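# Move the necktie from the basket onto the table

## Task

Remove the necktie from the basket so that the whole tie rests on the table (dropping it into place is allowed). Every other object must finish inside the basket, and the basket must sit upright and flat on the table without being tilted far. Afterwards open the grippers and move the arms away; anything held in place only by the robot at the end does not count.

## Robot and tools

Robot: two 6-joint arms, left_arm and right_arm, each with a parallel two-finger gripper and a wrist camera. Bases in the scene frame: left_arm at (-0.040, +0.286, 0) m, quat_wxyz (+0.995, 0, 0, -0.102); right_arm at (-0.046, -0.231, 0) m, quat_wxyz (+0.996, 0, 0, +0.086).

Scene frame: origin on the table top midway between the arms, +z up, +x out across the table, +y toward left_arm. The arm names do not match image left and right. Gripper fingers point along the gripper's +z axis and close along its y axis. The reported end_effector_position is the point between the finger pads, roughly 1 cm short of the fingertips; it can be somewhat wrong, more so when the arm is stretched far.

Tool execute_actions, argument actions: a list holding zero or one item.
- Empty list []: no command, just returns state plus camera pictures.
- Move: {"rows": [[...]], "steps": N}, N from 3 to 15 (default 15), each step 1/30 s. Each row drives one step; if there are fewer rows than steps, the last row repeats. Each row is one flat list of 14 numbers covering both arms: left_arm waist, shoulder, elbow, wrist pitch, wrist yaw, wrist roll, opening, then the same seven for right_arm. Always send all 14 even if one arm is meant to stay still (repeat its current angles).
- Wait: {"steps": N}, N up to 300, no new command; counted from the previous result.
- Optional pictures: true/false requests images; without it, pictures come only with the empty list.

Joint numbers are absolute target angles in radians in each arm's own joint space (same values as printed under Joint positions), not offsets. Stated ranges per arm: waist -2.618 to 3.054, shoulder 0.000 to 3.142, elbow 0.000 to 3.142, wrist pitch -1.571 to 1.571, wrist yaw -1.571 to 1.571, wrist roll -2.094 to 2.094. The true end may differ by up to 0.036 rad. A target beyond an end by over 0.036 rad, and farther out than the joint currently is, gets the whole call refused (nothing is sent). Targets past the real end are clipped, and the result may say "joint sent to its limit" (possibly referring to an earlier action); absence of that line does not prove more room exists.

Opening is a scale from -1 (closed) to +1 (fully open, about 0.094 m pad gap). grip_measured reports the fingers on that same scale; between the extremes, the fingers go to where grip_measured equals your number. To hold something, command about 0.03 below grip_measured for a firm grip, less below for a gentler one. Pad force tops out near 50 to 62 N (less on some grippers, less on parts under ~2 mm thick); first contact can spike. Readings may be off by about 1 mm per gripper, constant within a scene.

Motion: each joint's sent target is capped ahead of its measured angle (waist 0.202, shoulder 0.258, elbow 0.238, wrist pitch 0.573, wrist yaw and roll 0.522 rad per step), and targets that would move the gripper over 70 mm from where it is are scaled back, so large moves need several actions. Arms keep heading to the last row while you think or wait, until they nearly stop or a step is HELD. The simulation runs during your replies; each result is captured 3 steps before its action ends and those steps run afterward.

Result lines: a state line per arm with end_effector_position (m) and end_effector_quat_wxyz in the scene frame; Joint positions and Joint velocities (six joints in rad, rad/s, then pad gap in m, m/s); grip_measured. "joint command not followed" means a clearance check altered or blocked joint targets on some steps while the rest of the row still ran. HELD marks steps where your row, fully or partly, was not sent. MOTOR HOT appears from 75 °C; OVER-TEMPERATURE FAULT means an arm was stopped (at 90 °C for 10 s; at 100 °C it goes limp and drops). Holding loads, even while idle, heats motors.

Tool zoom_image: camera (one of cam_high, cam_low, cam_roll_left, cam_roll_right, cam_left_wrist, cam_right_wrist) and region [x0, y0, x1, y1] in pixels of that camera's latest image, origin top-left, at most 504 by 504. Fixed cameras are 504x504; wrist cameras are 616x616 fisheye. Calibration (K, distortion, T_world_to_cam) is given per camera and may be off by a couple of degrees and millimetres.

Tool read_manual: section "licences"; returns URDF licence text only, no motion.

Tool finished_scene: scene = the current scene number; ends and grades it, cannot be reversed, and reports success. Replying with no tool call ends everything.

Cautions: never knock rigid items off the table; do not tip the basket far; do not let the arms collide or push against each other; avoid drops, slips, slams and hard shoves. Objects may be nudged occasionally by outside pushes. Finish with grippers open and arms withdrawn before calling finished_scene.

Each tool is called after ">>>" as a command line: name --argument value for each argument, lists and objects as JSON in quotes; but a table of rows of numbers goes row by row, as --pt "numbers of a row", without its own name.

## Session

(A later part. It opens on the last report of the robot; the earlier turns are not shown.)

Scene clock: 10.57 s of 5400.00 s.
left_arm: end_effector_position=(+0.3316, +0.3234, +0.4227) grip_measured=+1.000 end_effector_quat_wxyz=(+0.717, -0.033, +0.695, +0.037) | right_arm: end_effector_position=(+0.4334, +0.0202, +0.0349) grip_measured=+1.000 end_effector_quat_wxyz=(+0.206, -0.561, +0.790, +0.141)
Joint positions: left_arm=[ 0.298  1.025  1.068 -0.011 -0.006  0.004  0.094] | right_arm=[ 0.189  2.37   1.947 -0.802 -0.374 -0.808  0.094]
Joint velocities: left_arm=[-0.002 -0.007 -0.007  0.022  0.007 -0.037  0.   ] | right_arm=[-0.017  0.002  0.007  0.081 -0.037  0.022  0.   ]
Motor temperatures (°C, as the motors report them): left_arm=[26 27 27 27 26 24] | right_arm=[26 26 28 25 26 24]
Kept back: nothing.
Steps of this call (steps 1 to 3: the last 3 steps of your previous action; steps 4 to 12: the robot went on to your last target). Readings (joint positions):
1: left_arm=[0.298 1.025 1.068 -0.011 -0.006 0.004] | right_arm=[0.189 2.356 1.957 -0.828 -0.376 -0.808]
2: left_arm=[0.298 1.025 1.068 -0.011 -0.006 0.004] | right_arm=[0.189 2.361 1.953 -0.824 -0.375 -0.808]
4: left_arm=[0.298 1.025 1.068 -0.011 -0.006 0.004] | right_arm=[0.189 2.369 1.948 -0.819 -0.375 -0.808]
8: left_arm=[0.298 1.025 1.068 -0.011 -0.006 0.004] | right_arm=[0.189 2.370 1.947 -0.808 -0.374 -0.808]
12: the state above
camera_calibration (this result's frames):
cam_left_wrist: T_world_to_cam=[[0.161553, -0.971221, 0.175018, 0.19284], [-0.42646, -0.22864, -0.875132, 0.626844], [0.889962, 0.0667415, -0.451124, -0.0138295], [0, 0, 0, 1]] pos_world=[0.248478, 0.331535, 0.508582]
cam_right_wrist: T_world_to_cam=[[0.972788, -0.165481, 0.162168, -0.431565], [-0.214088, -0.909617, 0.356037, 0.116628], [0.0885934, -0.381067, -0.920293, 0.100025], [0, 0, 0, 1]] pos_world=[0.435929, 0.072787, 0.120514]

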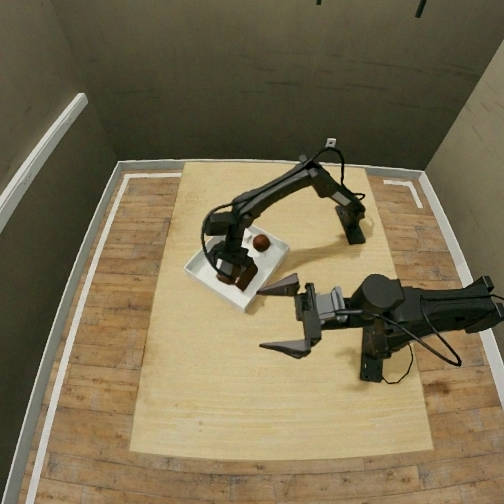

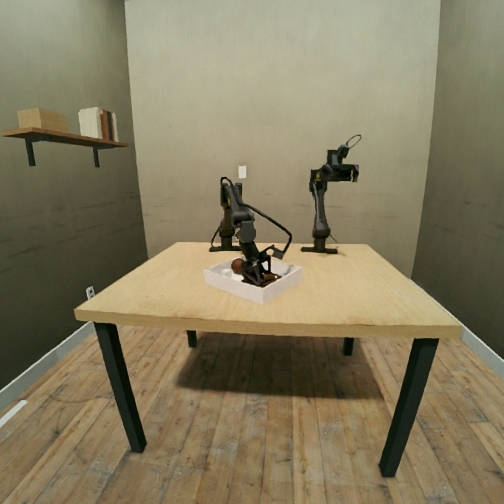

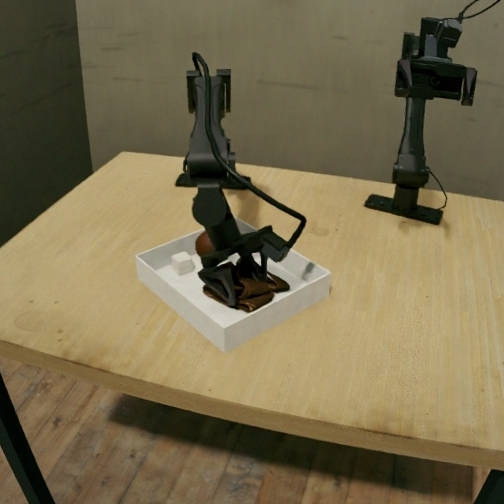

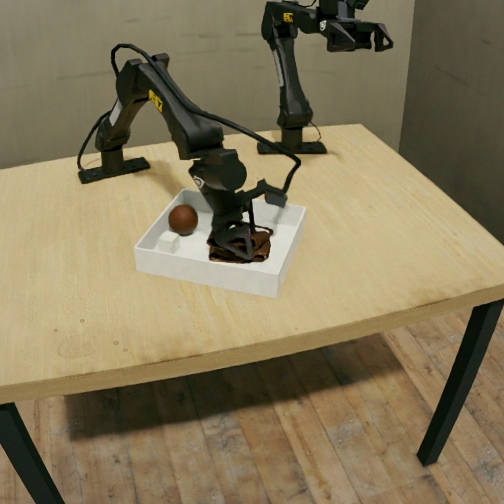

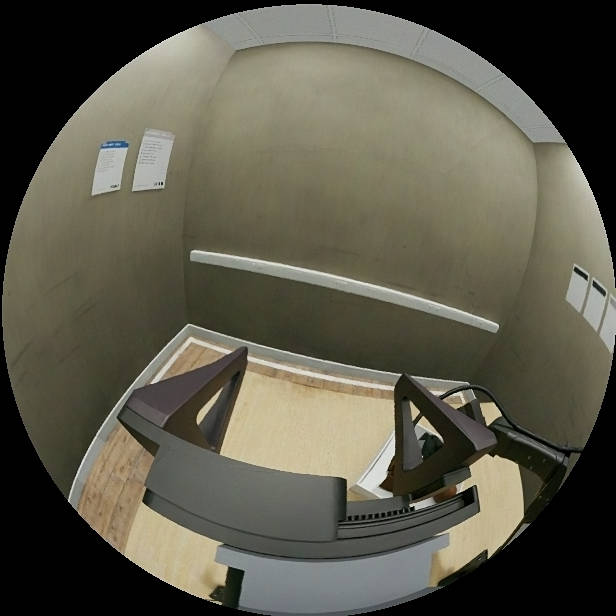

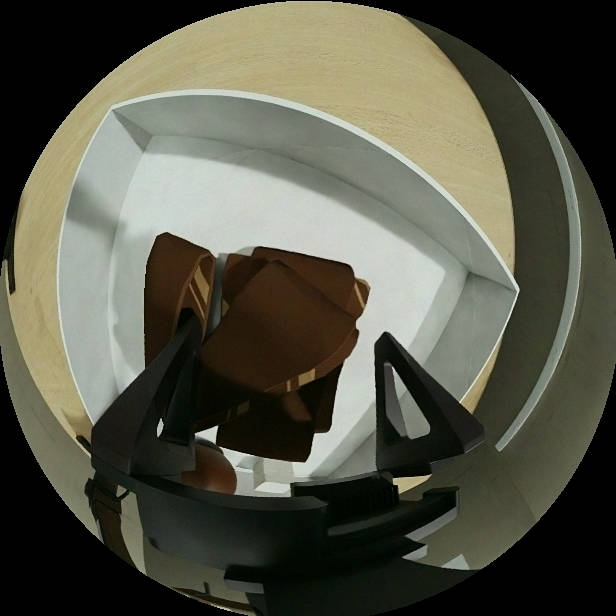

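>>> execute_actions --actions '[{"rows": [[0.3,1.03,1.05,0,0,0,1,0.186,2.374,1.928,-0.787,-0.38,-0.805,1],[0.3,1.03,1.05,0,0,0,1,0.186,2.377,1.921,-0.777,-0.38,-0.805,1],[0.3,1.03,1.05,0,0,0,1,0.186,2.38,1.914,-0.767,-0.38,-0.805,1],[0.3,1.03,1.05,0,0,0,1,0.186,2.382,1.907,-0.757,-0.38,-0.805,1],[0.3,1.03,1.05,0,0,0,1,0.186,2.384,1.9,-0.748,-0.38,-0.805,1],[0.3,1.03,1.05,0,0,0,1,0.186,2.386,1.895,-0.742,-0.38,-0.805,1],[0.3,1.03,1.05,0,0,0,1,0.186,2.387,1.892,-0.739,-0.38,-0.805,1]], "steps": 15}]'

>>> execute_actions --actions '[{"steps": 8}]' --pictures true

Scene clock: 11.17 s of 5400.00 s.
left_arm: end_effector_position=(+0.3316, +0.3234, +0.4227) grip_measured=+1.000 end_effector_quat_wxyz=(+0.717, -0.033, +0.695, +0.037) | right_arm: end_effector_position=(+0.4341, +0.0205, +0.0266) grip_measured=+1.000 end_effector_quat_wxyz=(+0.211, -0.561, +0.788, +0.140)
Joint positions: left_arm=[ 0.298  1.025  1.068 -0.011 -0.006  0.004  0.094] | right_arm=[ 0.189  2.37   1.91  -0.753 -0.374 -0.808  0.094]
Joint velocities: left_arm=[ 0.002  0.012  0.002 -0.037  0.022 -0.081  0.   ] | right_arm=[-0.007 -0.007  0.002  0.081  0.037  0.037  0.   ]
Motor temperatures (°C, as the motors report them): left_arm=[26 27 27 27 26 24] | right_arm=[26 26 28 25 26 24]
Steps of this call (steps 1 to 6: the robot went on to your last target; steps 7 to 18: the first 12 steps of this action). Readings (joint positions):
7: left_arm=[0.298 1.025 1.068 -0.011 -0.006 0.004] | right_arm=[0.189 2.370 1.947 -0.798 -0.374 -0.808]
8: left_arm=[0.298 1.025 1.068 -0.011 -0.006 0.004] | right_arm=[0.189 2.370 1.947 -0.796 -0.374 -0.808]
10: left_arm=[0.298 1.025 1.068 -0.011 -0.006 0.004] | right_arm=[0.189 2.370 1.941 -0.783 -0.374 -0.808]
14: left_arm=[0.298 1.025 1.068 -0.011 -0.006 0.004] | right_arm=[0.189 2.370 1.917 -0.759 -0.374 -0.808]
18: the state above

Scene clock: 11.43 s of 5400.00 s.
left_arm: end_effector_position=(+0.3316, +0.3234, +0.4227) grip_measured=+1.000 end_effector_quat_wxyz=(+0.717, -0.033, +0.695, +0.037) | right_arm: end_effector_position=(+0.4361, +0.0212, +0.0274) grip_measured=+1.000 end_effector_quat_wxyz=(+0.216, -0.561, +0.787, +0.139)
Joint positions: left_arm=[ 0.298  1.025  1.068 -0.011 -0.006  0.004  0.094] | right_arm=[ 0.189  2.37   1.91  -0.743 -0.374 -0.808  0.094]
Joint velocities: left_arm=[ 0.007 -0.007  0.012  0.022  0.007  0.007  0.   ] | right_arm=[-0.012  0.002 -0.007 -0.051 -0.051 -0.037  0.   ]
Motor temperatures (°C, as the motors report them): left_arm=[26 27 27 27 26 24] | right_arm=[26 26 28 25 26 24]
Kept back: nothing.
Steps of this call (steps 1 to 3: the last 3 steps of your previous action; steps 4 to 8: the robot went on to your last target). Readings (joint positions):
1: left_arm=[0.298 1.025 1.068 -0.011 -0.006 0.004] | right_arm=[0.189 2.370 1.910 -0.751 -0.374 -0.808]
2: left_arm=[0.298 1.025 1.068 -0.011 -0.006 0.004] | right_arm=[0.189 2.370 1.910 -0.748 -0.374 -0.808]
4: left_arm=[0.298 1.025 1.068 -0.011 -0.006 0.004] | right_arm=[0.189 2.370 1.910 -0.746 -0.374 -0.808]
8: the state above
camera_calibration (this result's frames):
cam_left_wrist: T_world_to_cam=[[0.161553, -0.971221, 0.175018, 0.19284], [-0.42646, -0.22864, -0.875132, 0.626844], [0.889962, 0.0667415, -0.451124, -0.0138295], [0, 0, 0, 1]] pos_world=[0.248478, 0.331535, 0.508582]
cam_right_wrist: T_world_to_cam=[[0.969366, -0.166773, 0.180326, -0.431757], [-0.221093, -0.91226, 0.344819, 0.124195], [0.106998, -0.374124, -0.921185, 0.0851399], [0, 0, 0, 1]] pos_world=[0.436879, 0.0731455, 0.113462]

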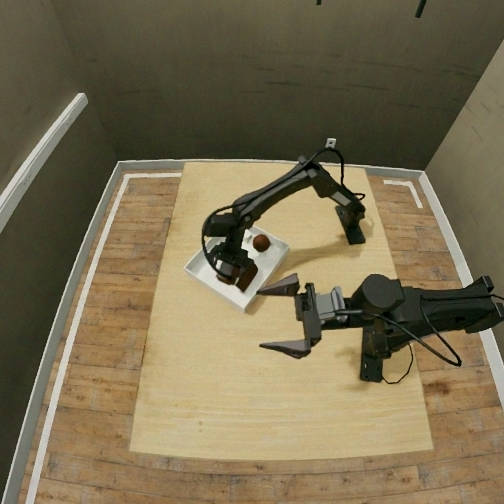

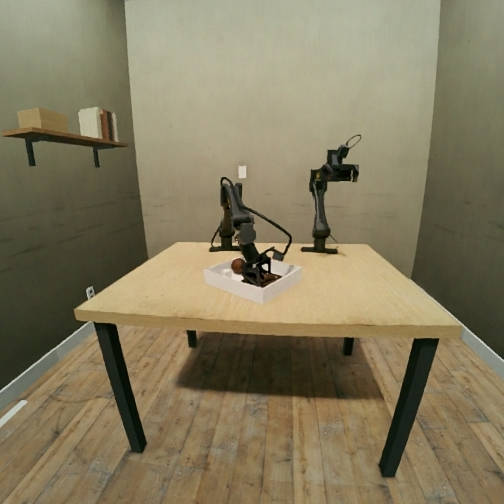

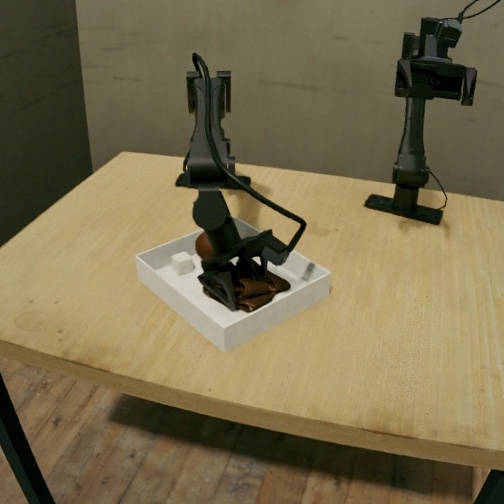

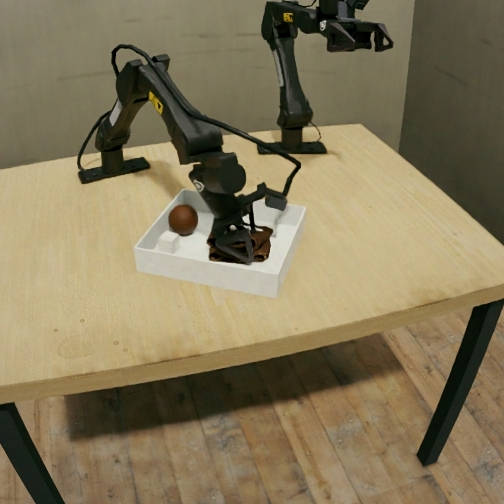

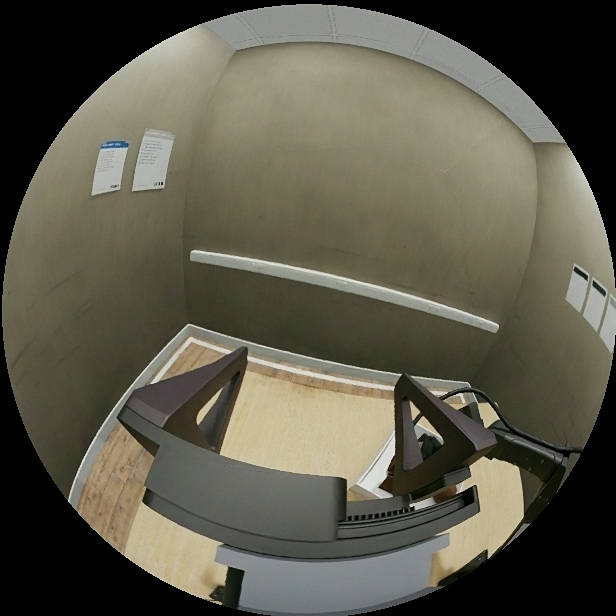

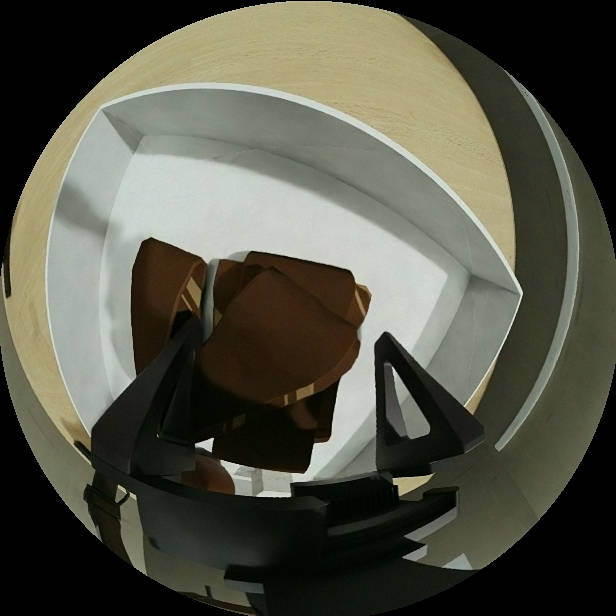

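>>> execute_actions --actions '[{"rows": [[0.3,1.03,1.05,0,0,0,1,0.186,2.393,1.892,-0.739,-0.38,-0.805,1],[0.3,1.03,1.05,0,0,0,1,0.186,2.398,1.892,-0.739,-0.38,-0.805,1],[0.3,1.03,1.05,0,0,0,1,0.186,2.403,1.892,-0.739,-0.38,-0.805,1]], "steps": 14}]'

Scene clock: 11.90 s of 5400.00 s.
left_arm: end_effector_position=(+0.3316, +0.3234, +0.4227) grip_measured=+1.000 end_effector_quat_wxyz=(+0.717, -0.033, +0.695, +0.037) | right_arm: end_effector_position=(+0.4358, +0.0216, +0.0204) grip_measured=+1.000 end_effector_quat_wxyz=(+0.212, -0.561, +0.788, +0.141)
Joint positions: left_arm=[ 0.298  1.025  1.068 -0.011 -0.006  0.004  0.094] | right_arm=[ 0.189  2.385  1.91  -0.737 -0.377 -0.808  0.094]
Joint velocities: left_arm=[-0.002 -0.012  0.012  0.007  0.022 -0.066  0.   ] | right_arm=[ 0.002  0.012  0.017 -0.022  0.022  0.007  0.   ]
Motor temperatures (°C, as the motors report them): left_arm=[26 27 27 27 26 24] | right_arm=[26 26 28 25 26 24]
Steps of this call (steps 1 to 3: the robot went on to your last target; steps 4 to 14: the first 11 steps of this action). Readings (joint positions):
4: left_arm=[0.298 1.025 1.068 -0.011 -0.006 0.004] | right_arm=[0.189 2.370 1.910 -0.743 -0.374 -0.808]
5: left_arm=[0.298 1.025 1.068 -0.011 -0.006 0.004] | right_arm=[0.189 2.370 1.910 -0.743 -0.374 -0.808]
7: left_arm=[0.298 1.025 1.068 -0.011 -0.006 0.004] | right_arm=[0.189 2.374 1.910 -0.740 -0.374 -0.808]
11: left_arm=[0.298 1.025 1.068 -0.011 -0.006 0.004] | right_arm=[0.189 2.385 1.910 -0.739 -0.376 -0.808]
14: the state above

>>> execute_actions --actions '[{"rows": [[0.3,1.03,1.05,0,0,0,1,0.186,2.409,1.892,-0.745,-0.38,-0.805,1],[0.3,1.03,1.05,0,0,0,1,0.186,2.414,1.892,-0.75,-0.38,-0.805,1]], "steps": 12}]' --pictures true

Scene clock: 12.30 s of 5400.00 s.
left_arm: end_effector_position=(+0.3316, +0.3234, +0.4227) grip_measured=+1.000 end_effector_quat_wxyz=(+0.717, -0.033, +0.695, +0.037) | right_arm: end_effector_position=(+0.4357, +0.0217, +0.0204) grip_measured=+1.000 end_effector_quat_wxyz=(+0.212, -0.561, +0.788, +0.141)
Joint positions: left_arm=[ 0.298  1.025  1.068 -0.011 -0.006  0.004  0.094] | right_arm=[ 0.189  2.385  1.91  -0.737 -0.378 -0.808  0.094]
Joint velocities: left_arm=[-0.002  0.007 -0.012 -0.022 -0.066  0.007  0.   ] | right_arm=[-0.012 -0.017 -0.002  0.007 -0.051 -0.154  0.   ]
Motor temperatures (°C, as the motors report them): left_arm=[26 27 27 27 26 24] | right_arm=[26 26 28 25 26 24]
Steps of this call (steps 1 to 3: the last 3 steps of your previous action; steps 4 to 12: the first 9 steps of this action). Readings (joint positions):
4: left_arm=[0.298 1.025 1.068 -0.011 -0.006 0.004] | right_arm=[0.189 2.385 1.910 -0.737 -0.378 -0.808]
5: left_arm=[0.298 1.025 1.068 -0.011 -0.006 0.004] | right_arm=[0.189 2.385 1.910 -0.737 -0.378 -0.808]
7: left_arm=[0.298 1.025 1.068 -0.011 -0.006 0.004] | right_arm=[0.189 2.385 1.910 -0.737 -0.378 -0.808]
11: left_arm=[0.298 1.025 1.068 -0.011 -0.006 0.004] | right_arm=[0.189 2.385 1.910 -0.737 -0.378 -0.808]
12: the state above
camera_calibration (this result's frames):
cam_left_wrist: T_world_to_cam=[[0.161553, -0.971221, 0.175018, 0.19284], [-0.42646, -0.22864, -0.875132, 0.626844], [0.889962, 0.0667415, -0.451124, -0.0138295], [0, 0, 0, 1]] pos_world=[0.248478, 0.331535, 0.508582]
cam_right_wrist: T_world_to_cam=[[0.971186, -0.165906, 0.171095, -0.43071], [-0.21699, -0.912446, 0.346927, 0.125153], [0.0985577, -0.374056, -0.922154, 0.0825891], [0, 0, 0, 1]] pos_world=[0.437316, 0.0736306, 0.106433]

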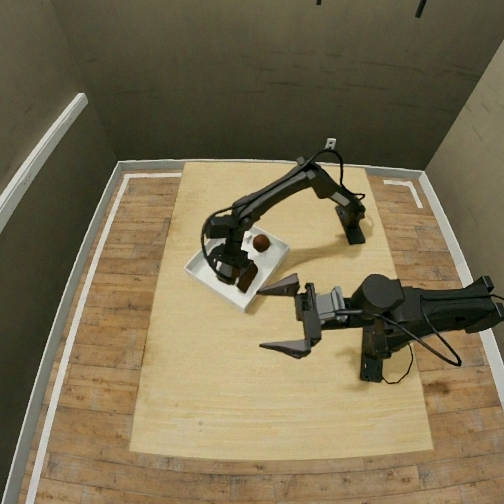

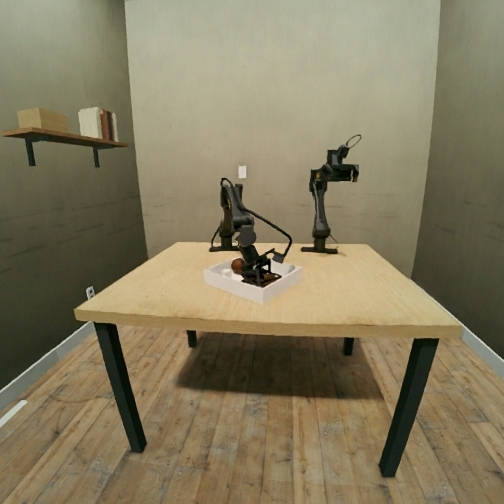

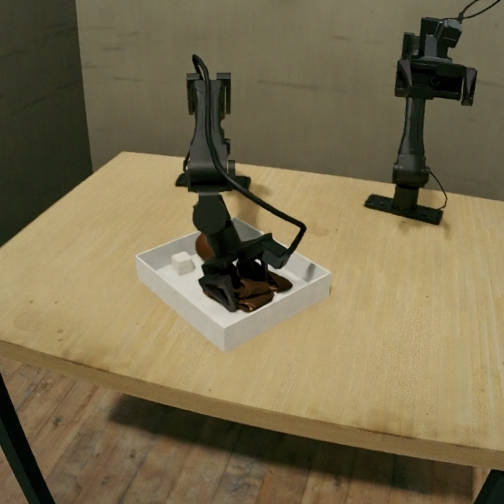

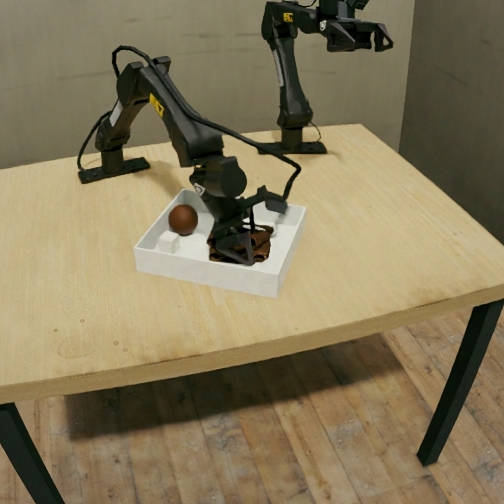

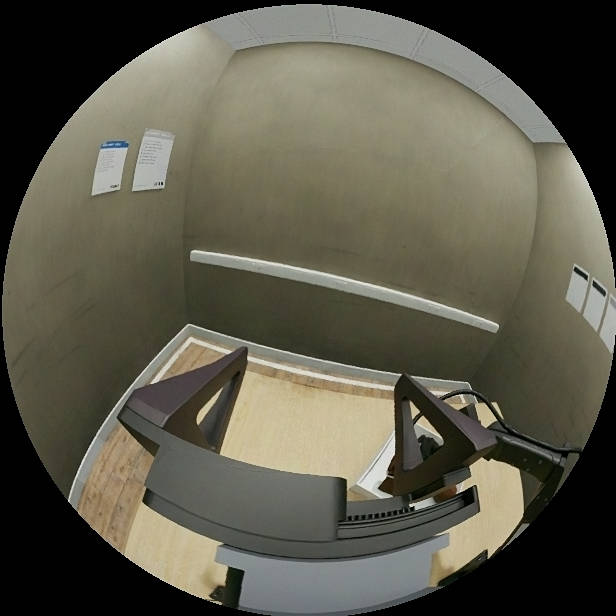

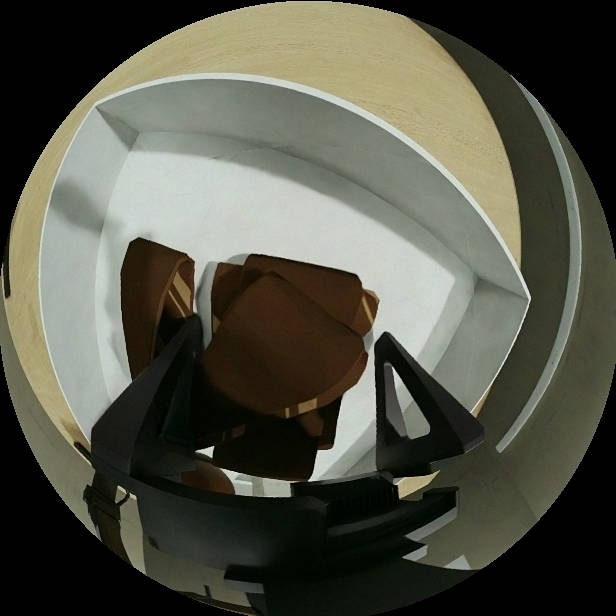

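>>> execute_actions --actions '[{"rows": [[0.3,1.03,1.05,0,0,0,1,0.186,2.412,1.892,-0.745,-0.38,-0.805,0.85],[0.3,1.03,1.05,0,0,0,1,0.186,2.412,1.892,-0.745,-0.38,-0.805,0.7],[0.3,1.03,1.05,0,0,0,1,0.186,2.412,1.892,-0.745,-0.38,-0.805,0.55],[0.3,1.03,1.05,0,0,0,1,0.186,2.412,1.892,-0.745,-0.38,-0.805,0.4],[0.3,1.03,1.05,0,0,0,1,0.186,2.412,1.892,-0.745,-0.38,-0.805,0.25],[0.3,1.03,1.05,0,0,0,1,0.186,2.412,1.892,-0.745,-0.38,-0.805,0.1],[0.3,1.03,1.05,0,0,0,1,0.186,2.412,1.892,-0.745,-0.38,-0.805,-0.05],[0.3,1.03,1.05,0,0,0,1,0.186,2.412,1.892,-0.745,-0.38,-0.805,-0.2],[0.3,1.03,1.05,0,0,0,1,0.186,2.412,1.892,-0.745,-0.38,-0.805,-0.32],[0.3,1.03,1.05,0,0,0,1,0.186,2.412,1.892,-0.745,-0.38,-0.805,-0.44],[0.3,1.03,1.05,0,0,0,1,0.186,2.412,1.892,-0.745,-0.38,-0.805,-0.55],[0.3,1.03,1.05,0,0,0,1,0.186,2.412,1.892,-0.745,-0.38,-0.805,-0.63],[0.3,1.03,1.05,0,0,0,1,0.186,2.412,1.892,-0.745,-0.38,-0.805,-0.7]], "steps": 15}]'

>>> execute_actions --actions '[{"steps": 10}]' --pictures true

Scene clock: 12.97 s of 5400.00 s.
left_arm: end_effector_position=(+0.3316, +0.3234, +0.4227) grip_measured=+1.000 end_effector_quat_wxyz=(+0.717, -0.033, +0.695, +0.037) | right_arm: end_effector_position=(+0.4349, +0.0239, +0.0216) grip_measured=-0.575 end_effector_quat_wxyz=(+0.214, -0.561, +0.786, +0.148)
Joint positions: left_arm=[ 0.298  1.025  1.068 -0.011 -0.006  0.004  0.094] | right_arm=[ 0.189  2.384  1.91  -0.736 -0.392 -0.808  0.02 ]
Joint velocities: left_arm=[-0.012 -0.002 -0.017 -0.007  0.022 -0.007  0.   ] | right_arm=[ 0.012 -0.085 -0.007  0.037 -0.212 -0.051 -0.082]
Motor temperatures (°C, as the motors report them): left_arm=[26 27 27 28 26 24] | right_arm=[26 27 28 25 26 24]
Steps of this call (steps 1 to 3: the last 3 steps of your previous action; steps 4 to 8: the robot went on to your last target; steps 9 to 20: the first 12 steps of this action). Readings (joint positions):
9: left_arm=[0.298 1.025 1.068 -0.011 -0.006 0.004] | right_arm=[0.189 2.385 1.910 -0.737 -0.378 -0.808]
10: left_arm=[0.298 1.025 1.068 -0.011 -0.006 0.004] | right_arm=[0.189 2.385 1.910 -0.737 -0.379 -0.808]
12: left_arm=[0.298 1.025 1.068 -0.011 -0.006 0.004] | right_arm=[0.189 2.385 1.910 -0.737 -0.379 -0.808]
16: left_arm=[0.298 1.025 1.068 -0.011 -0.006 0.004] | right_arm=[0.189 2.385 1.910 -0.737 -0.379 -0.808]
20: the state above

Scene clock: 13.30 s of 5400.00 s.
left_arm: end_effector_position=(+0.3316, +0.3234, +0.4227) grip_measured=+1.000 end_effector_quat_wxyz=(+0.717, -0.033, +0.695, +0.037) | right_arm: end_effector_position=(+0.4367, +0.0262, +0.0257) grip_measured=-0.654 end_effector_quat_wxyz=(+0.222, -0.562, +0.783, +0.150)
Joint positions: left_arm=[ 0.298  1.025  1.068 -0.011 -0.006  0.004  0.094] | right_arm=[ 0.189  2.379  1.91  -0.725 -0.401 -0.807  0.016]
Joint velocities: left_arm=[-0.002  0.012 -0.002 -0.051 -0.022 -0.022  0.   ] | right_arm=[-0.007  0.027 -0.017  0.022 -0.066 -0.007 -0.001]
Motor temperatures (°C, as the motors report them): left_arm=[26 27 27 28 26 24] | right_arm=[26 27 28 25 26 24]
Kept back: nothing.
Steps of this call (steps 1 to 3: the last 3 steps of your previous action; steps 4 to 10: the robot went on to your last target). Readings (joint positions):
1: left_arm=[0.298 1.025 1.068 -0.011 -0.006 0.004] | right_arm=[0.189 2.382 1.910 -0.733 -0.396 -0.807]
2: left_arm=[0.298 1.025 1.068 -0.011 -0.006 0.004] | right_arm=[0.189 2.380 1.910 -0.730 -0.400 -0.807]
4: left_arm=[0.298 1.025 1.068 -0.011 -0.006 0.004] | right_arm=[0.189 2.379 1.910 -0.726 -0.401 -0.807]
8: left_arm=[0.298 1.025 1.068 -0.011 -0.006 0.004] | right_arm=[0.189 2.379 1.910 -0.725 -0.401 -0.807]
10: the state above
camera_calibration (this result's frames):
cam_left_wrist: T_world_to_cam=[[0.161553, -0.971221, 0.175018, 0.19284], [-0.42646, -0.22864, -0.875132, 0.626844], [0.889962, 0.0667415, -0.451124, -0.0138295], [0, 0, 0, 1]] pos_world=[0.248478, 0.331535, 0.508582]
cam_right_wrist: T_world_to_cam=[[0.971129, -0.162602, 0.174553, -0.431975], [-0.212194, -0.923137, 0.320612, 0.126545], [0.109005, -0.348395, -0.930988, 0.0840461], [0, 0, 0, 1]] pos_world=[0.437194, 0.0758597, 0.113077]

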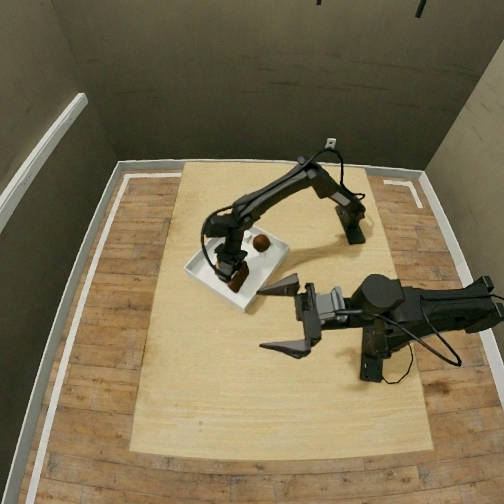

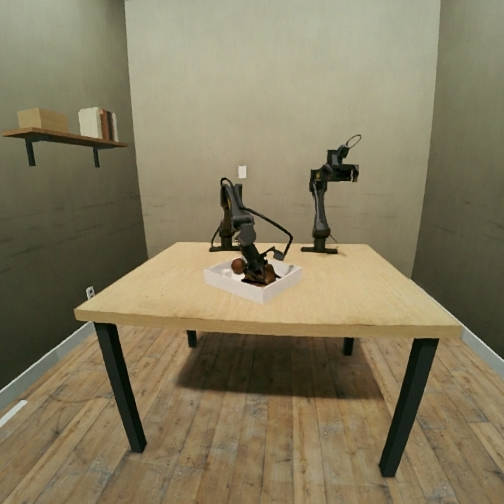

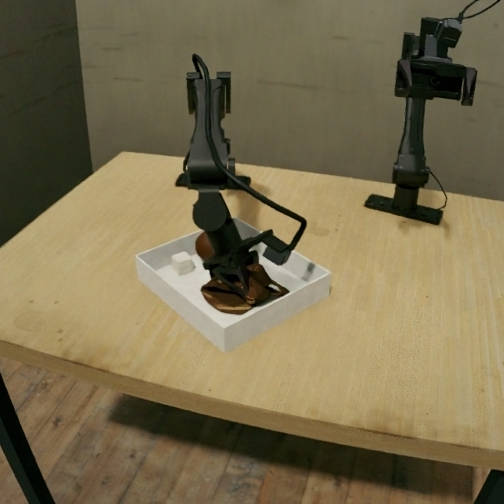

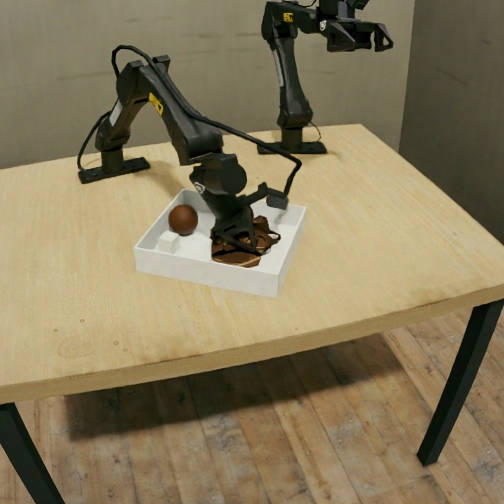

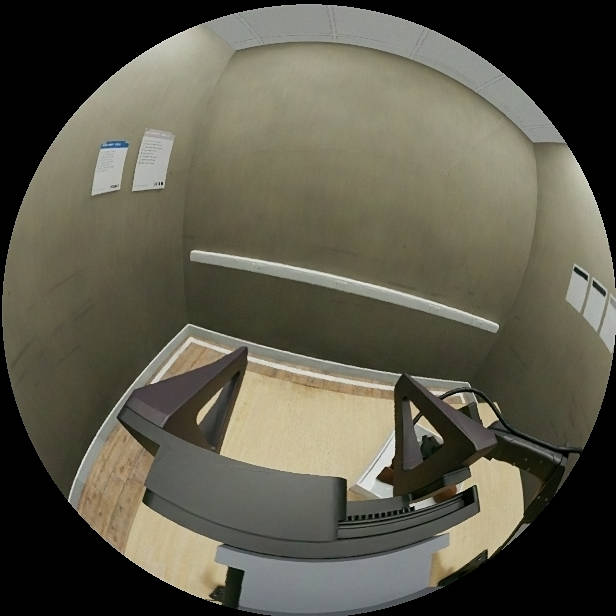

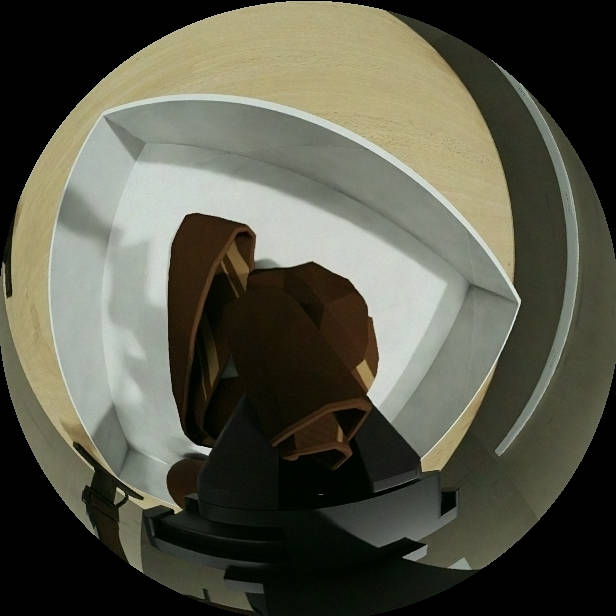

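>>> execute_actions --actions '[{"rows": [[0.3,1.03,1.05,0,0,0,1,0.186,2.36,1.91,-0.735,-0.39,-0.805,-0.72],[0.3,1.03,1.05,0,0,0,1,0.186,2.34,1.91,-0.74,-0.39,-0.805,-0.72],[0.3,1.03,1.05,0,0,0,1,0.186,2.315,1.91,-0.75,-0.39,-0.805,-0.72],[0.3,1.03,1.05,0,0,0,1,0.186,2.285,1.91,-0.76,-0.39,-0.805,-0.72],[0.3,1.03,1.05,0,0,0,1,0.186,2.25,1.91,-0.775,-0.39,-0.805,-0.72],[0.3,1.03,1.05,0,0,0,1,0.186,2.21,1.91,-0.79,-0.39,-0.805,-0.72],[0.3,1.03,1.05,0,0,0,1,0.186,2.17,1.91,-0.805,-0.39,-0.805,-0.72],[0.3,1.03,1.05,0,0,0,1,0.186,2.125,1.91,-0.82,-0.39,-0.805,-0.72],[0.3,1.03,1.05,0,0,0,1,0.186,2.08,1.91,-0.84,-0.39,-0.805,-0.72],[0.3,1.03,1.05,0,0,0,1,0.186,2.035,1.91,-0.86,-0.39,-0.805,-0.72],[0.3,1.03,1.05,0,0,0,1,0.186,1.99,1.91,-0.88,-0.39,-0.805,-0.72],[0.3,1.03,1.05,0,0,0,1,0.186,1.945,1.91,-0.9,-0.39,-0.805,-0.72],[0.3,1.03,1.05,0,0,0,1,0.186,1.9,1.91,-0.915,-0.39,-0.805,-0.72],[0.3,1.03,1.05,0,0,0,1,0.186,1.855,1.91,-0.93,-0.39,-0.805,-0.72],[0.3,1.03,1.05,0,0,0,1,0.186,1.8,1.91,-0.95,-0.39,-0.805,-0.72]], "steps": 15}]'

>>> execute_actions --actions '[{"steps": 15}]' --pictures true

Scene clock: 22.50 s of 5400.00 s.
left_arm: end_effector_position=(+0.3316, +0.3234, +0.4227) grip_measured=+1.000 end_effector_quat_wxyz=(+0.717, -0.033, +0.695, +0.037) | right_arm: end_effector_position=(+0.4287, +0.0198, +0.1600) grip_measured=-0.667 end_effector_quat_wxyz=(+0.309, -0.564, +0.757, +0.117)
Joint positions: left_arm=[ 0.298  1.025  1.068 -0.011 -0.006  0.004  0.094] | right_arm=[ 0.189  2.102  1.91  -0.809 -0.382 -0.807  0.016]
Joint velocities: left_arm=[-0.027 -0.012 -0.002 -0.007 -0.051 -0.066  0.   ] | right_arm=[-0.002 -1.277  0.007 -0.374  0.007  0.037  0.001]
Motor temperatures (°C, as the motors report them): left_arm=[26 27 28 29 26 24] | right_arm=[26 29 28 25 26 24]
Steps of this call (steps 1 to 30: the robot went on to your last target; steps 31 to 120: nothing new was sent; then 4.80 s passed at rest; steps 121 to 132: the first 12 steps of this action). Readings (joint positions):
121: left_arm=[0.298 1.025 1.068 -0.011 -0.006 0.004] | right_arm=[0.189 2.376 1.910 -0.725 -0.402 -0.807]
122: left_arm=[0.298 1.025 1.068 -0.011 -0.006 0.004] | right_arm=[0.189 2.371 1.910 -0.725 -0.402 -0.807]
124: left_arm=[0.298 1.025 1.068 -0.011 -0.006 0.004] | right_arm=[0.189 2.352 1.910 -0.731 -0.399 -0.807]
128: left_arm=[0.298 1.025 1.068 -0.011 -0.006 0.004] | right_arm=[0.189 2.261 1.910 -0.772 -0.385 -0.807]
132: the state above

Scene clock: 23.00 s of 5400.00 s.
left_arm: end_effector_position=(+0.3316, +0.3234, +0.4227) grip_measured=+1.000 end_effector_quat_wxyz=(+0.717, -0.033, +0.695, +0.037) | right_arm: end_effector_position=(+0.3763, +0.0009, +0.2980) grip_measured=-0.667 end_effector_quat_wxyz=(+0.401, -0.562, +0.718, +0.091)
Joint positions: left_arm=[ 0.298  1.025  1.068 -0.011 -0.006  0.004  0.094] | right_arm=[ 0.189  1.787  1.91  -0.919 -0.387 -0.807  0.016]
Joint velocities: left_arm=[-0.012 -0.012  0.007 -0.051 -0.022  0.022  0.   ] | right_arm=[ 0.012  0.178 -0.012 -0.139 -0.051 -0.037  0.   ]
Motor temperatures (°C, as the motors report them): left_arm=[26 27 28 29 26 24] | right_arm=[26 29 28 25 26 24]
Kept back: nothing.
Steps of this call (steps 1 to 3: the last 3 steps of your previous action; steps 4 to 15: the robot went on to your last target). Readings (joint positions):
1: left_arm=[0.298 1.025 1.068 -0.011 -0.006 0.004] | right_arm=[0.189 2.057 1.910 -0.819 -0.382 -0.807]
2: left_arm=[0.298 1.025 1.068 -0.011 -0.006 0.004] | right_arm=[0.189 2.011 1.910 -0.830 -0.381 -0.807]
4: left_arm=[0.298 1.025 1.068 -0.011 -0.006 0.004] | right_arm=[0.189 1.916 1.910 -0.852 -0.381 -0.807]
8: left_arm=[0.298 1.025 1.068 -0.011 -0.006 0.004] | right_arm=[0.189 1.775 1.910 -0.881 -0.385 -0.807]
15: the state above
camera_calibration (this result's frames):
cam_left_wrist: T_world_to_cam=[[0.161553, -0.971221, 0.175018, 0.19284], [-0.42646, -0.22864, -0.875132, 0.626844], [0.889962, 0.0667415, -0.451124, -0.0138295], [0, 0, 0, 1]] pos_world=[0.248478, 0.331535, 0.508582]
cam_right_wrist: T_world_to_cam=[[0.841152, -0.213907, 0.496697, -0.471948], [-0.300191, -0.948641, 0.0998303, 0.101932], [0.449833, -0.233076, -0.862164, 0.186435], [0, 0, 0, 1]] pos_world=[0.343714, 0.0391978, 0.384976]

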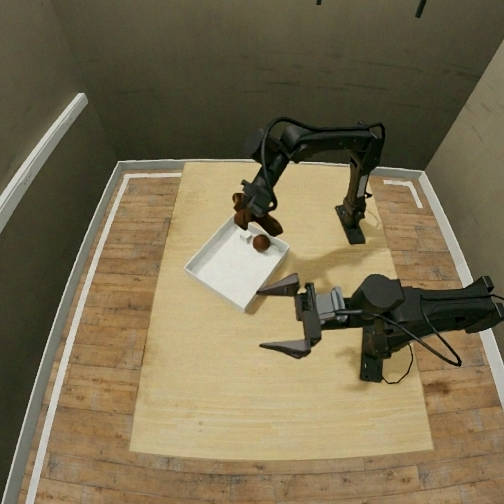

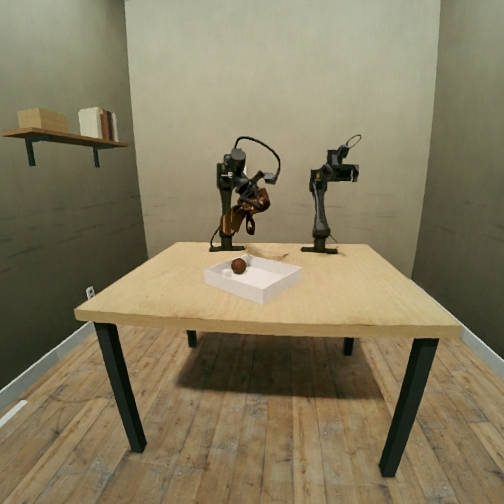

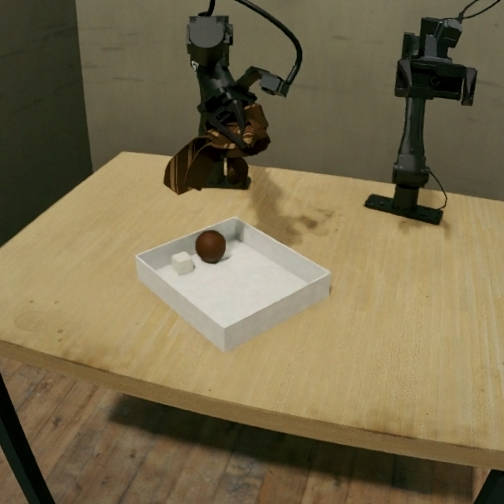

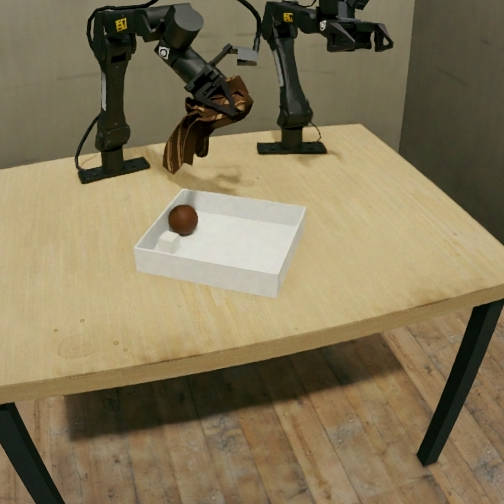

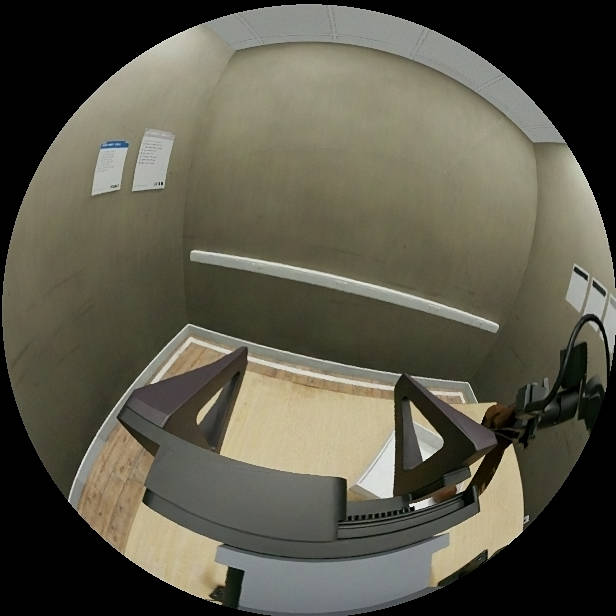

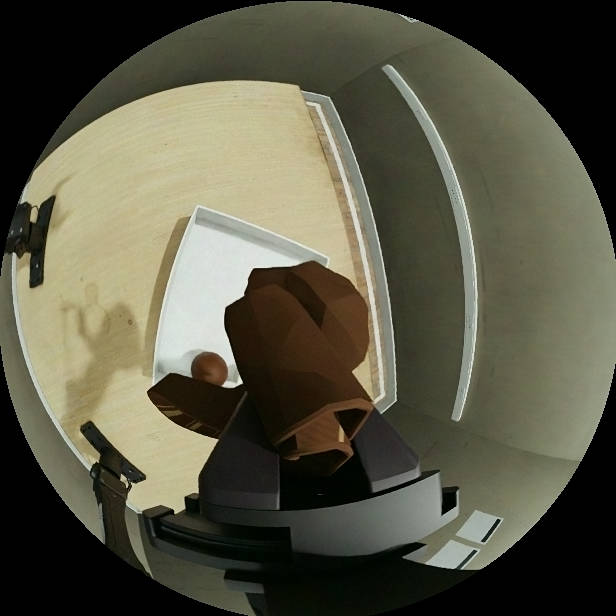

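>>> execute_actions --actions '[{"rows": [[0.3,1.03,1.05,0,0,0,1,0.17,1.79,1.91,-0.95,-0.38,-0.805,-0.72],[0.3,1.03,1.05,0,0,0,1,0.15,1.79,1.91,-0.95,-0.37,-0.805,-0.72],[0.3,1.03,1.05,0,0,0,1,0.12,1.79,1.91,-0.955,-0.355,-0.805,-0.72],[0.3,1.03,1.05,0,0,0,1,0.085,1.79,1.91,-0.96,-0.335,-0.805,-0.72],[0.3,1.03,1.05,0,0,0,1,0.045,1.79,1.91,-0.965,-0.315,-0.805,-0.72],[0.3,1.03,1.05,0,0,0,1,0.0,1.79,1.91,-0.97,-0.29,-0.805,-0.72],[0.3,1.03,1.05,0,0,0,1,-0.045,1.79,1.905,-0.975,-0.265,-0.805,-0.72],[0.3,1.03,1.05,0,0,0,1,-0.09,1.79,1.9,-0.98,-0.24,-0.805,-0.72],[0.3,1.03,1.05,0,0,0,1,-0.135,1.79,1.89,-0.985,-0.215,-0.805,-0.72],[0.3,1.03,1.05,0,0,0,1,-0.18,1.79,1.88,-0.99,-0.19,-0.805,-0.72],[0.3,1.03,1.05,0,0,0,1,-0.225,1.79,1.865,-0.995,-0.165,-0.805,-0.72],[0.3,1.03,1.05,0,0,0,1,-0.27,1.79,1.85,-1.0,-0.14,-0.805,-0.72],[0.3,1.03,1.05,0,0,0,1,-0.315,1.79,1.83,-1.005,-0.12,-0.805,-0.72],[0.3,1.03,1.05,0,0,0,1,-0.355,1.79,1.805,-1.01,-0.1,-0.805,-0.72],[0.3,1.03,1.05,0,0,0,1,-0.395,1.79,1.78,-1.015,-0.08,-0.805,-0.72]], "steps": 15}]'

>>> execute_actions --actions '[{"rows": [[0.3,1.03,1.05,0,0,0,1,-0.43,1.79,1.75,-1.02,-0.065,-0.805,-0.72],[0.3,1.03,1.05,0,0,0,1,-0.46,1.79,1.715,-1.025,-0.05,-0.805,-0.72],[0.3,1.03,1.05,0,0,0,1,-0.49,1.79,1.68,-1.03,-0.035,-0.805,-0.72],[0.3,1.03,1.05,0,0,0,1,-0.515,1.79,1.64,-1.035,-0.025,-0.805,-0.72],[0.3,1.03,1.05,0,0,0,1,-0.535,1.79,1.6,-1.04,-0.015,-0.805,-0.72],[0.3,1.03,1.05,0,0,0,1,-0.55,1.79,1.56,-1.045,-0.008,-0.805,-0.72],[0.3,1.03,1.05,0,0,0,1,-0.562,1.79,1.525,-1.05,0,-0.805,-0.72],[0.3,1.03,1.05,0,0,0,1,-0.57,1.79,1.49,-1.05,0,-0.805,-0.72],[0.3,1.03,1.05,0,0,0,1,-0.575,1.79,1.46,-1.05,0,-0.805,-0.72],[0.3,1.03,1.05,0,0,0,1,-0.575,1.79,1.43,-1.05,0,-0.805,-0.72],[0.3,1.03,1.05,0,0,0,1,-0.575,1.79,1.405,-1.05,0,-0.805,-0.72],[0.3,1.03,1.05,0,0,0,1,-0.575,1.79,1.385,-1.05,0,-0.805,-0.72],[0.3,1.03,1.05,0,0,0,1,-0.575,1.79,1.37,-1.05,0,-0.805,-0.72],[0.3,1.03,1.05,0,0,0,1,-0.575,1.79,1.36,-1.05,0,-0.805,-0.72]], "steps": 15}]'

>>> execute_actions --actions '[{"steps": 8}]' --pictures true

Scene clock: 24.10 s of 5400.00 s.
left_arm: end_effector_position=(+0.3316, +0.3234, +0.4227) grip_measured=+1.000 end_effector_quat_wxyz=(+0.717, -0.033, +0.695, +0.037) | right_arm: end_effector_position=(+0.4320, -0.1885, +0.2777) grip_measured=-0.667 end_effector_quat_wxyz=(+0.367, -0.403, +0.838, -0.033)
Joint positions: left_arm=[ 0.298  1.025  1.068 -0.011 -0.006  0.004  0.094] | right_arm=[-0.175  1.798  1.9   -0.951 -0.246 -0.807  0.016]
Joint velocities: left_arm=[-0.012 -0.002 -0.002 -0.007 -0.007 -0.037  0.   ] | right_arm=[-1.326  0.027 -0.227  0.007  0.696  0.007 -0.   ]
Motor temperatures (°C, as the motors report them): left_arm=[26 27 28 30 26 24] | right_arm=[26 29 28 25 26 24]
Steps of this call (steps 1 to 21: the robot went on to your last target; steps 22 to 33: the first 12 steps of this action). Readings (joint positions):
22: left_arm=[0.298 1.025 1.068 -0.011 -0.006 0.004] | right_arm=[0.188 1.798 1.910 -0.937 -0.385 -0.807]
23: left_arm=[0.298 1.025 1.068 -0.011 -0.006 0.004] | right_arm=[0.184 1.798 1.910 -0.937 -0.384 -0.807]
25: left_arm=[0.298 1.025 1.068 -0.011 -0.006 0.004] | right_arm=[0.160 1.798 1.910 -0.939 -0.379 -0.807]
29: left_arm=[0.298 1.025 1.068 -0.011 -0.006 0.004] | right_arm=[0.019 1.798 1.910 -0.947 -0.332 -0.807]
33: the state above

Scene clock: 24.60 s of 5400.00 s.
left_arm: end_effector_position=(+0.3316, +0.3234, +0.4227) grip_measured=+1.000 end_effector_quat_wxyz=(+0.717, -0.033, +0.695, +0.037) | right_arm: end_effector_position=(+0.2982, -0.3777, +0.1002) grip_measured=-0.667 end_effector_quat_wxyz=(+0.075, -0.198, +0.976, -0.048)
Joint positions: left_arm=[ 0.298  1.025  1.068 -0.011 -0.006  0.004  0.094] | right_arm=[-0.58   1.798  1.435 -1.028 -0.007 -0.807  0.016]
Joint velocities: left_arm=[ 0.007  0.002  0.007  0.007 -0.066 -0.037  0.   ] | right_arm=[ 0.017 -0.007 -0.75  -0.198 -0.007  0.022 -0.   ]
Motor temperatures (°C, as the motors report them): left_arm=[26 27 28 30 26 24] | right_arm=[26 29 28 25 26 24]
Steps of this call (steps 1 to 3: the last 3 steps of your previous action; steps 4 to 15: the first 12 steps of this action). Readings (joint positions):
4: left_arm=[0.298 1.025 1.068 -0.011 -0.006 0.004] | right_arm=[-0.357 1.798 1.826 -0.954 -0.156 -0.807]
5: left_arm=[0.298 1.025 1.068 -0.011 -0.006 0.004] | right_arm=[-0.398 1.798 1.795 -0.957 -0.134 -0.807]
7: left_arm=[0.298 1.025 1.068 -0.011 -0.006 0.004] | right_arm=[-0.471 1.798 1.726 -0.966 -0.092 -0.807]
11: left_arm=[0.298 1.025 1.068 -0.011 -0.006 0.004] | right_arm=[-0.563 1.798 1.566 -0.996 -0.030 -0.807]
15: the state above

Scene clock: 24.87 s of 5400.00 s.
left_arm: end_effector_position=(+0.3316, +0.3234, +0.4227) grip_measured=+1.000 end_effector_quat_wxyz=(+0.717, -0.033, +0.695, +0.037) | right_arm: end_effector_position=(+0.2757, -0.3686, +0.0813) grip_measured=-0.667 end_effector_quat_wxyz=(+0.038, -0.198, +0.979, -0.025)
Joint positions: left_arm=[ 0.298  1.025  1.068 -0.011 -0.006  0.004  0.094] | right_arm=[-0.58   1.798  1.37  -1.052 -0.002 -0.807  0.016]
Joint velocities: left_arm=[ 0.002 -0.002 -0.007 -0.081  0.051  0.007  0.   ] | right_arm=[-0.002  0.007 -0.012 -0.037 -0.022 -0.051  0.001]
Motor temperatures (°C, as the motors report them): left_arm=[26 27 28 30 26 24] | right_arm=[26 29 28 25 26 24]
Kept back: nothing.
Steps of this call (steps 1 to 3: the last 3 steps of your previous action; steps 4 to 8: the robot went on to your last target). Readings (joint positions):
1: left_arm=[0.298 1.025 1.068 -0.011 -0.006 0.004] | right_arm=[-0.580 1.798 1.411 -1.034 -0.006 -0.807]
2: left_arm=[0.298 1.025 1.068 -0.011 -0.006 0.004] | right_arm=[-0.580 1.798 1.393 -1.040 -0.005 -0.807]
4: left_arm=[0.298 1.025 1.068 -0.011 -0.006 0.004] | right_arm=[-0.580 1.798 1.373 -1.050 -0.004 -0.807]
8: the state above
camera_calibration (this result's frames):
cam_left_wrist: T_world_to_cam=[[0.161553, -0.971221, 0.175018, 0.19284], [-0.42646, -0.22864, -0.875132, 0.626844], [0.889962, 0.0667415, -0.451124, -0.0138295], [0, 0, 0, 1]] pos_world=[0.248478, 0.331535, 0.508582]
cam_right_wrist: T_world_to_cam=[[0.574152, -0.80818, 0.131129, -0.474477], [-0.613901, -0.318974, 0.722068, 0.0108735], [-0.541734, -0.495077, -0.679282, 0.120637], [0, 0, 0, 1]] pos_world=[0.34445, -0.32027, 0.136313]

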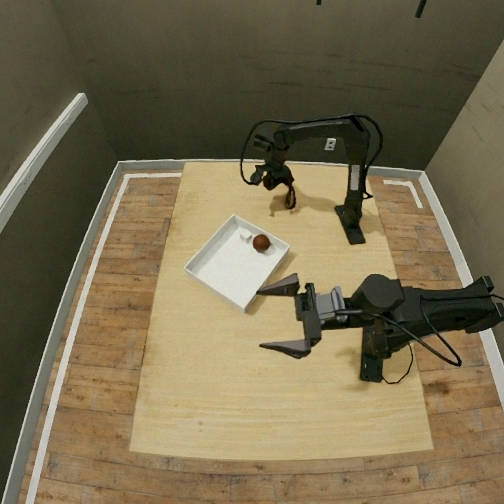

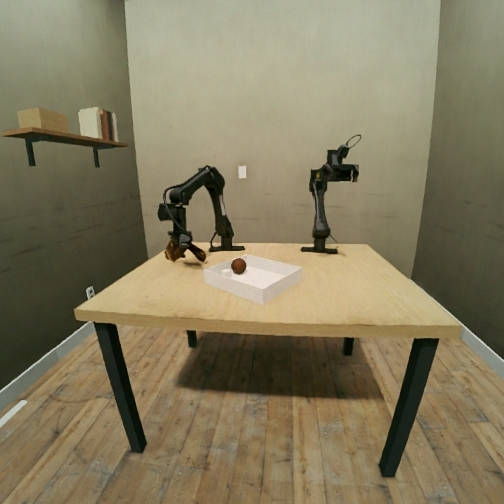

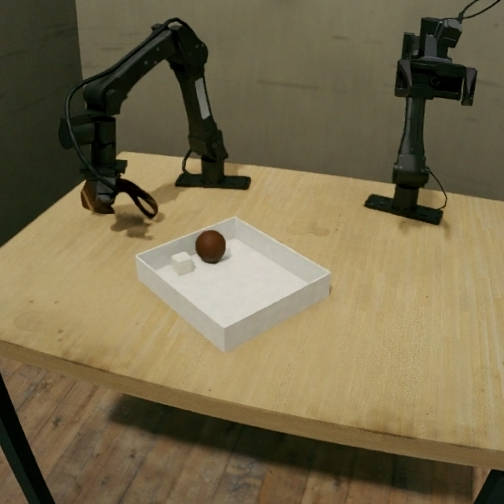

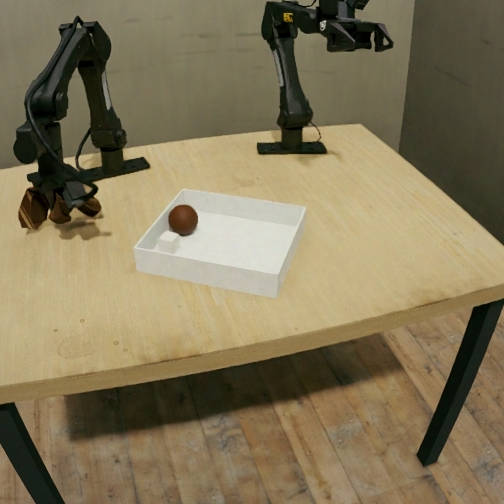

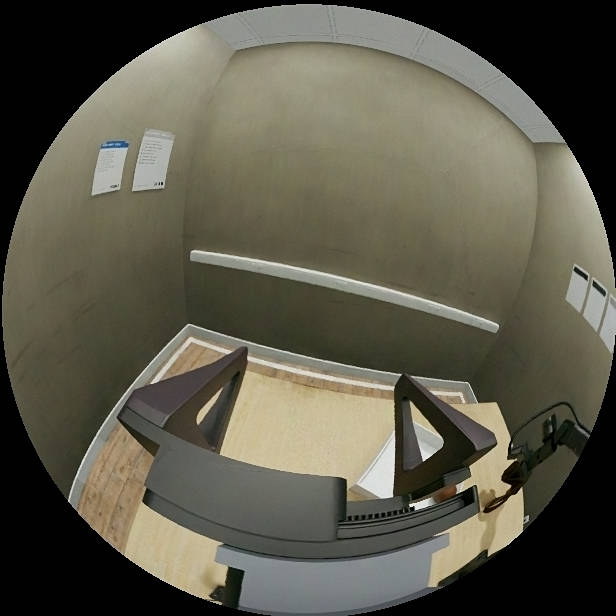

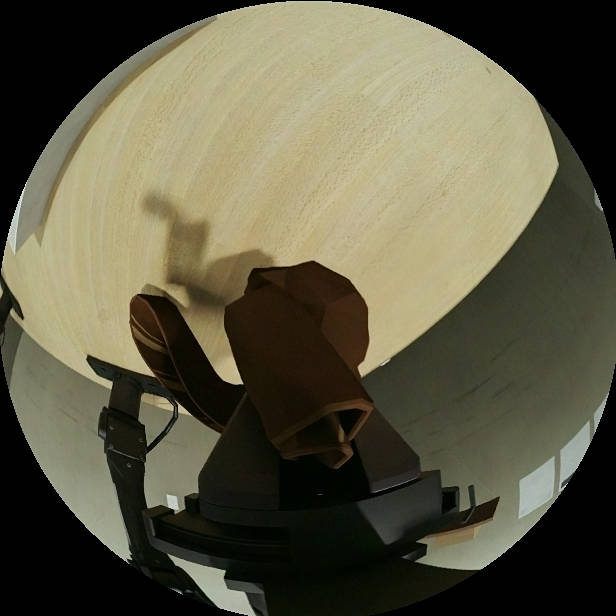

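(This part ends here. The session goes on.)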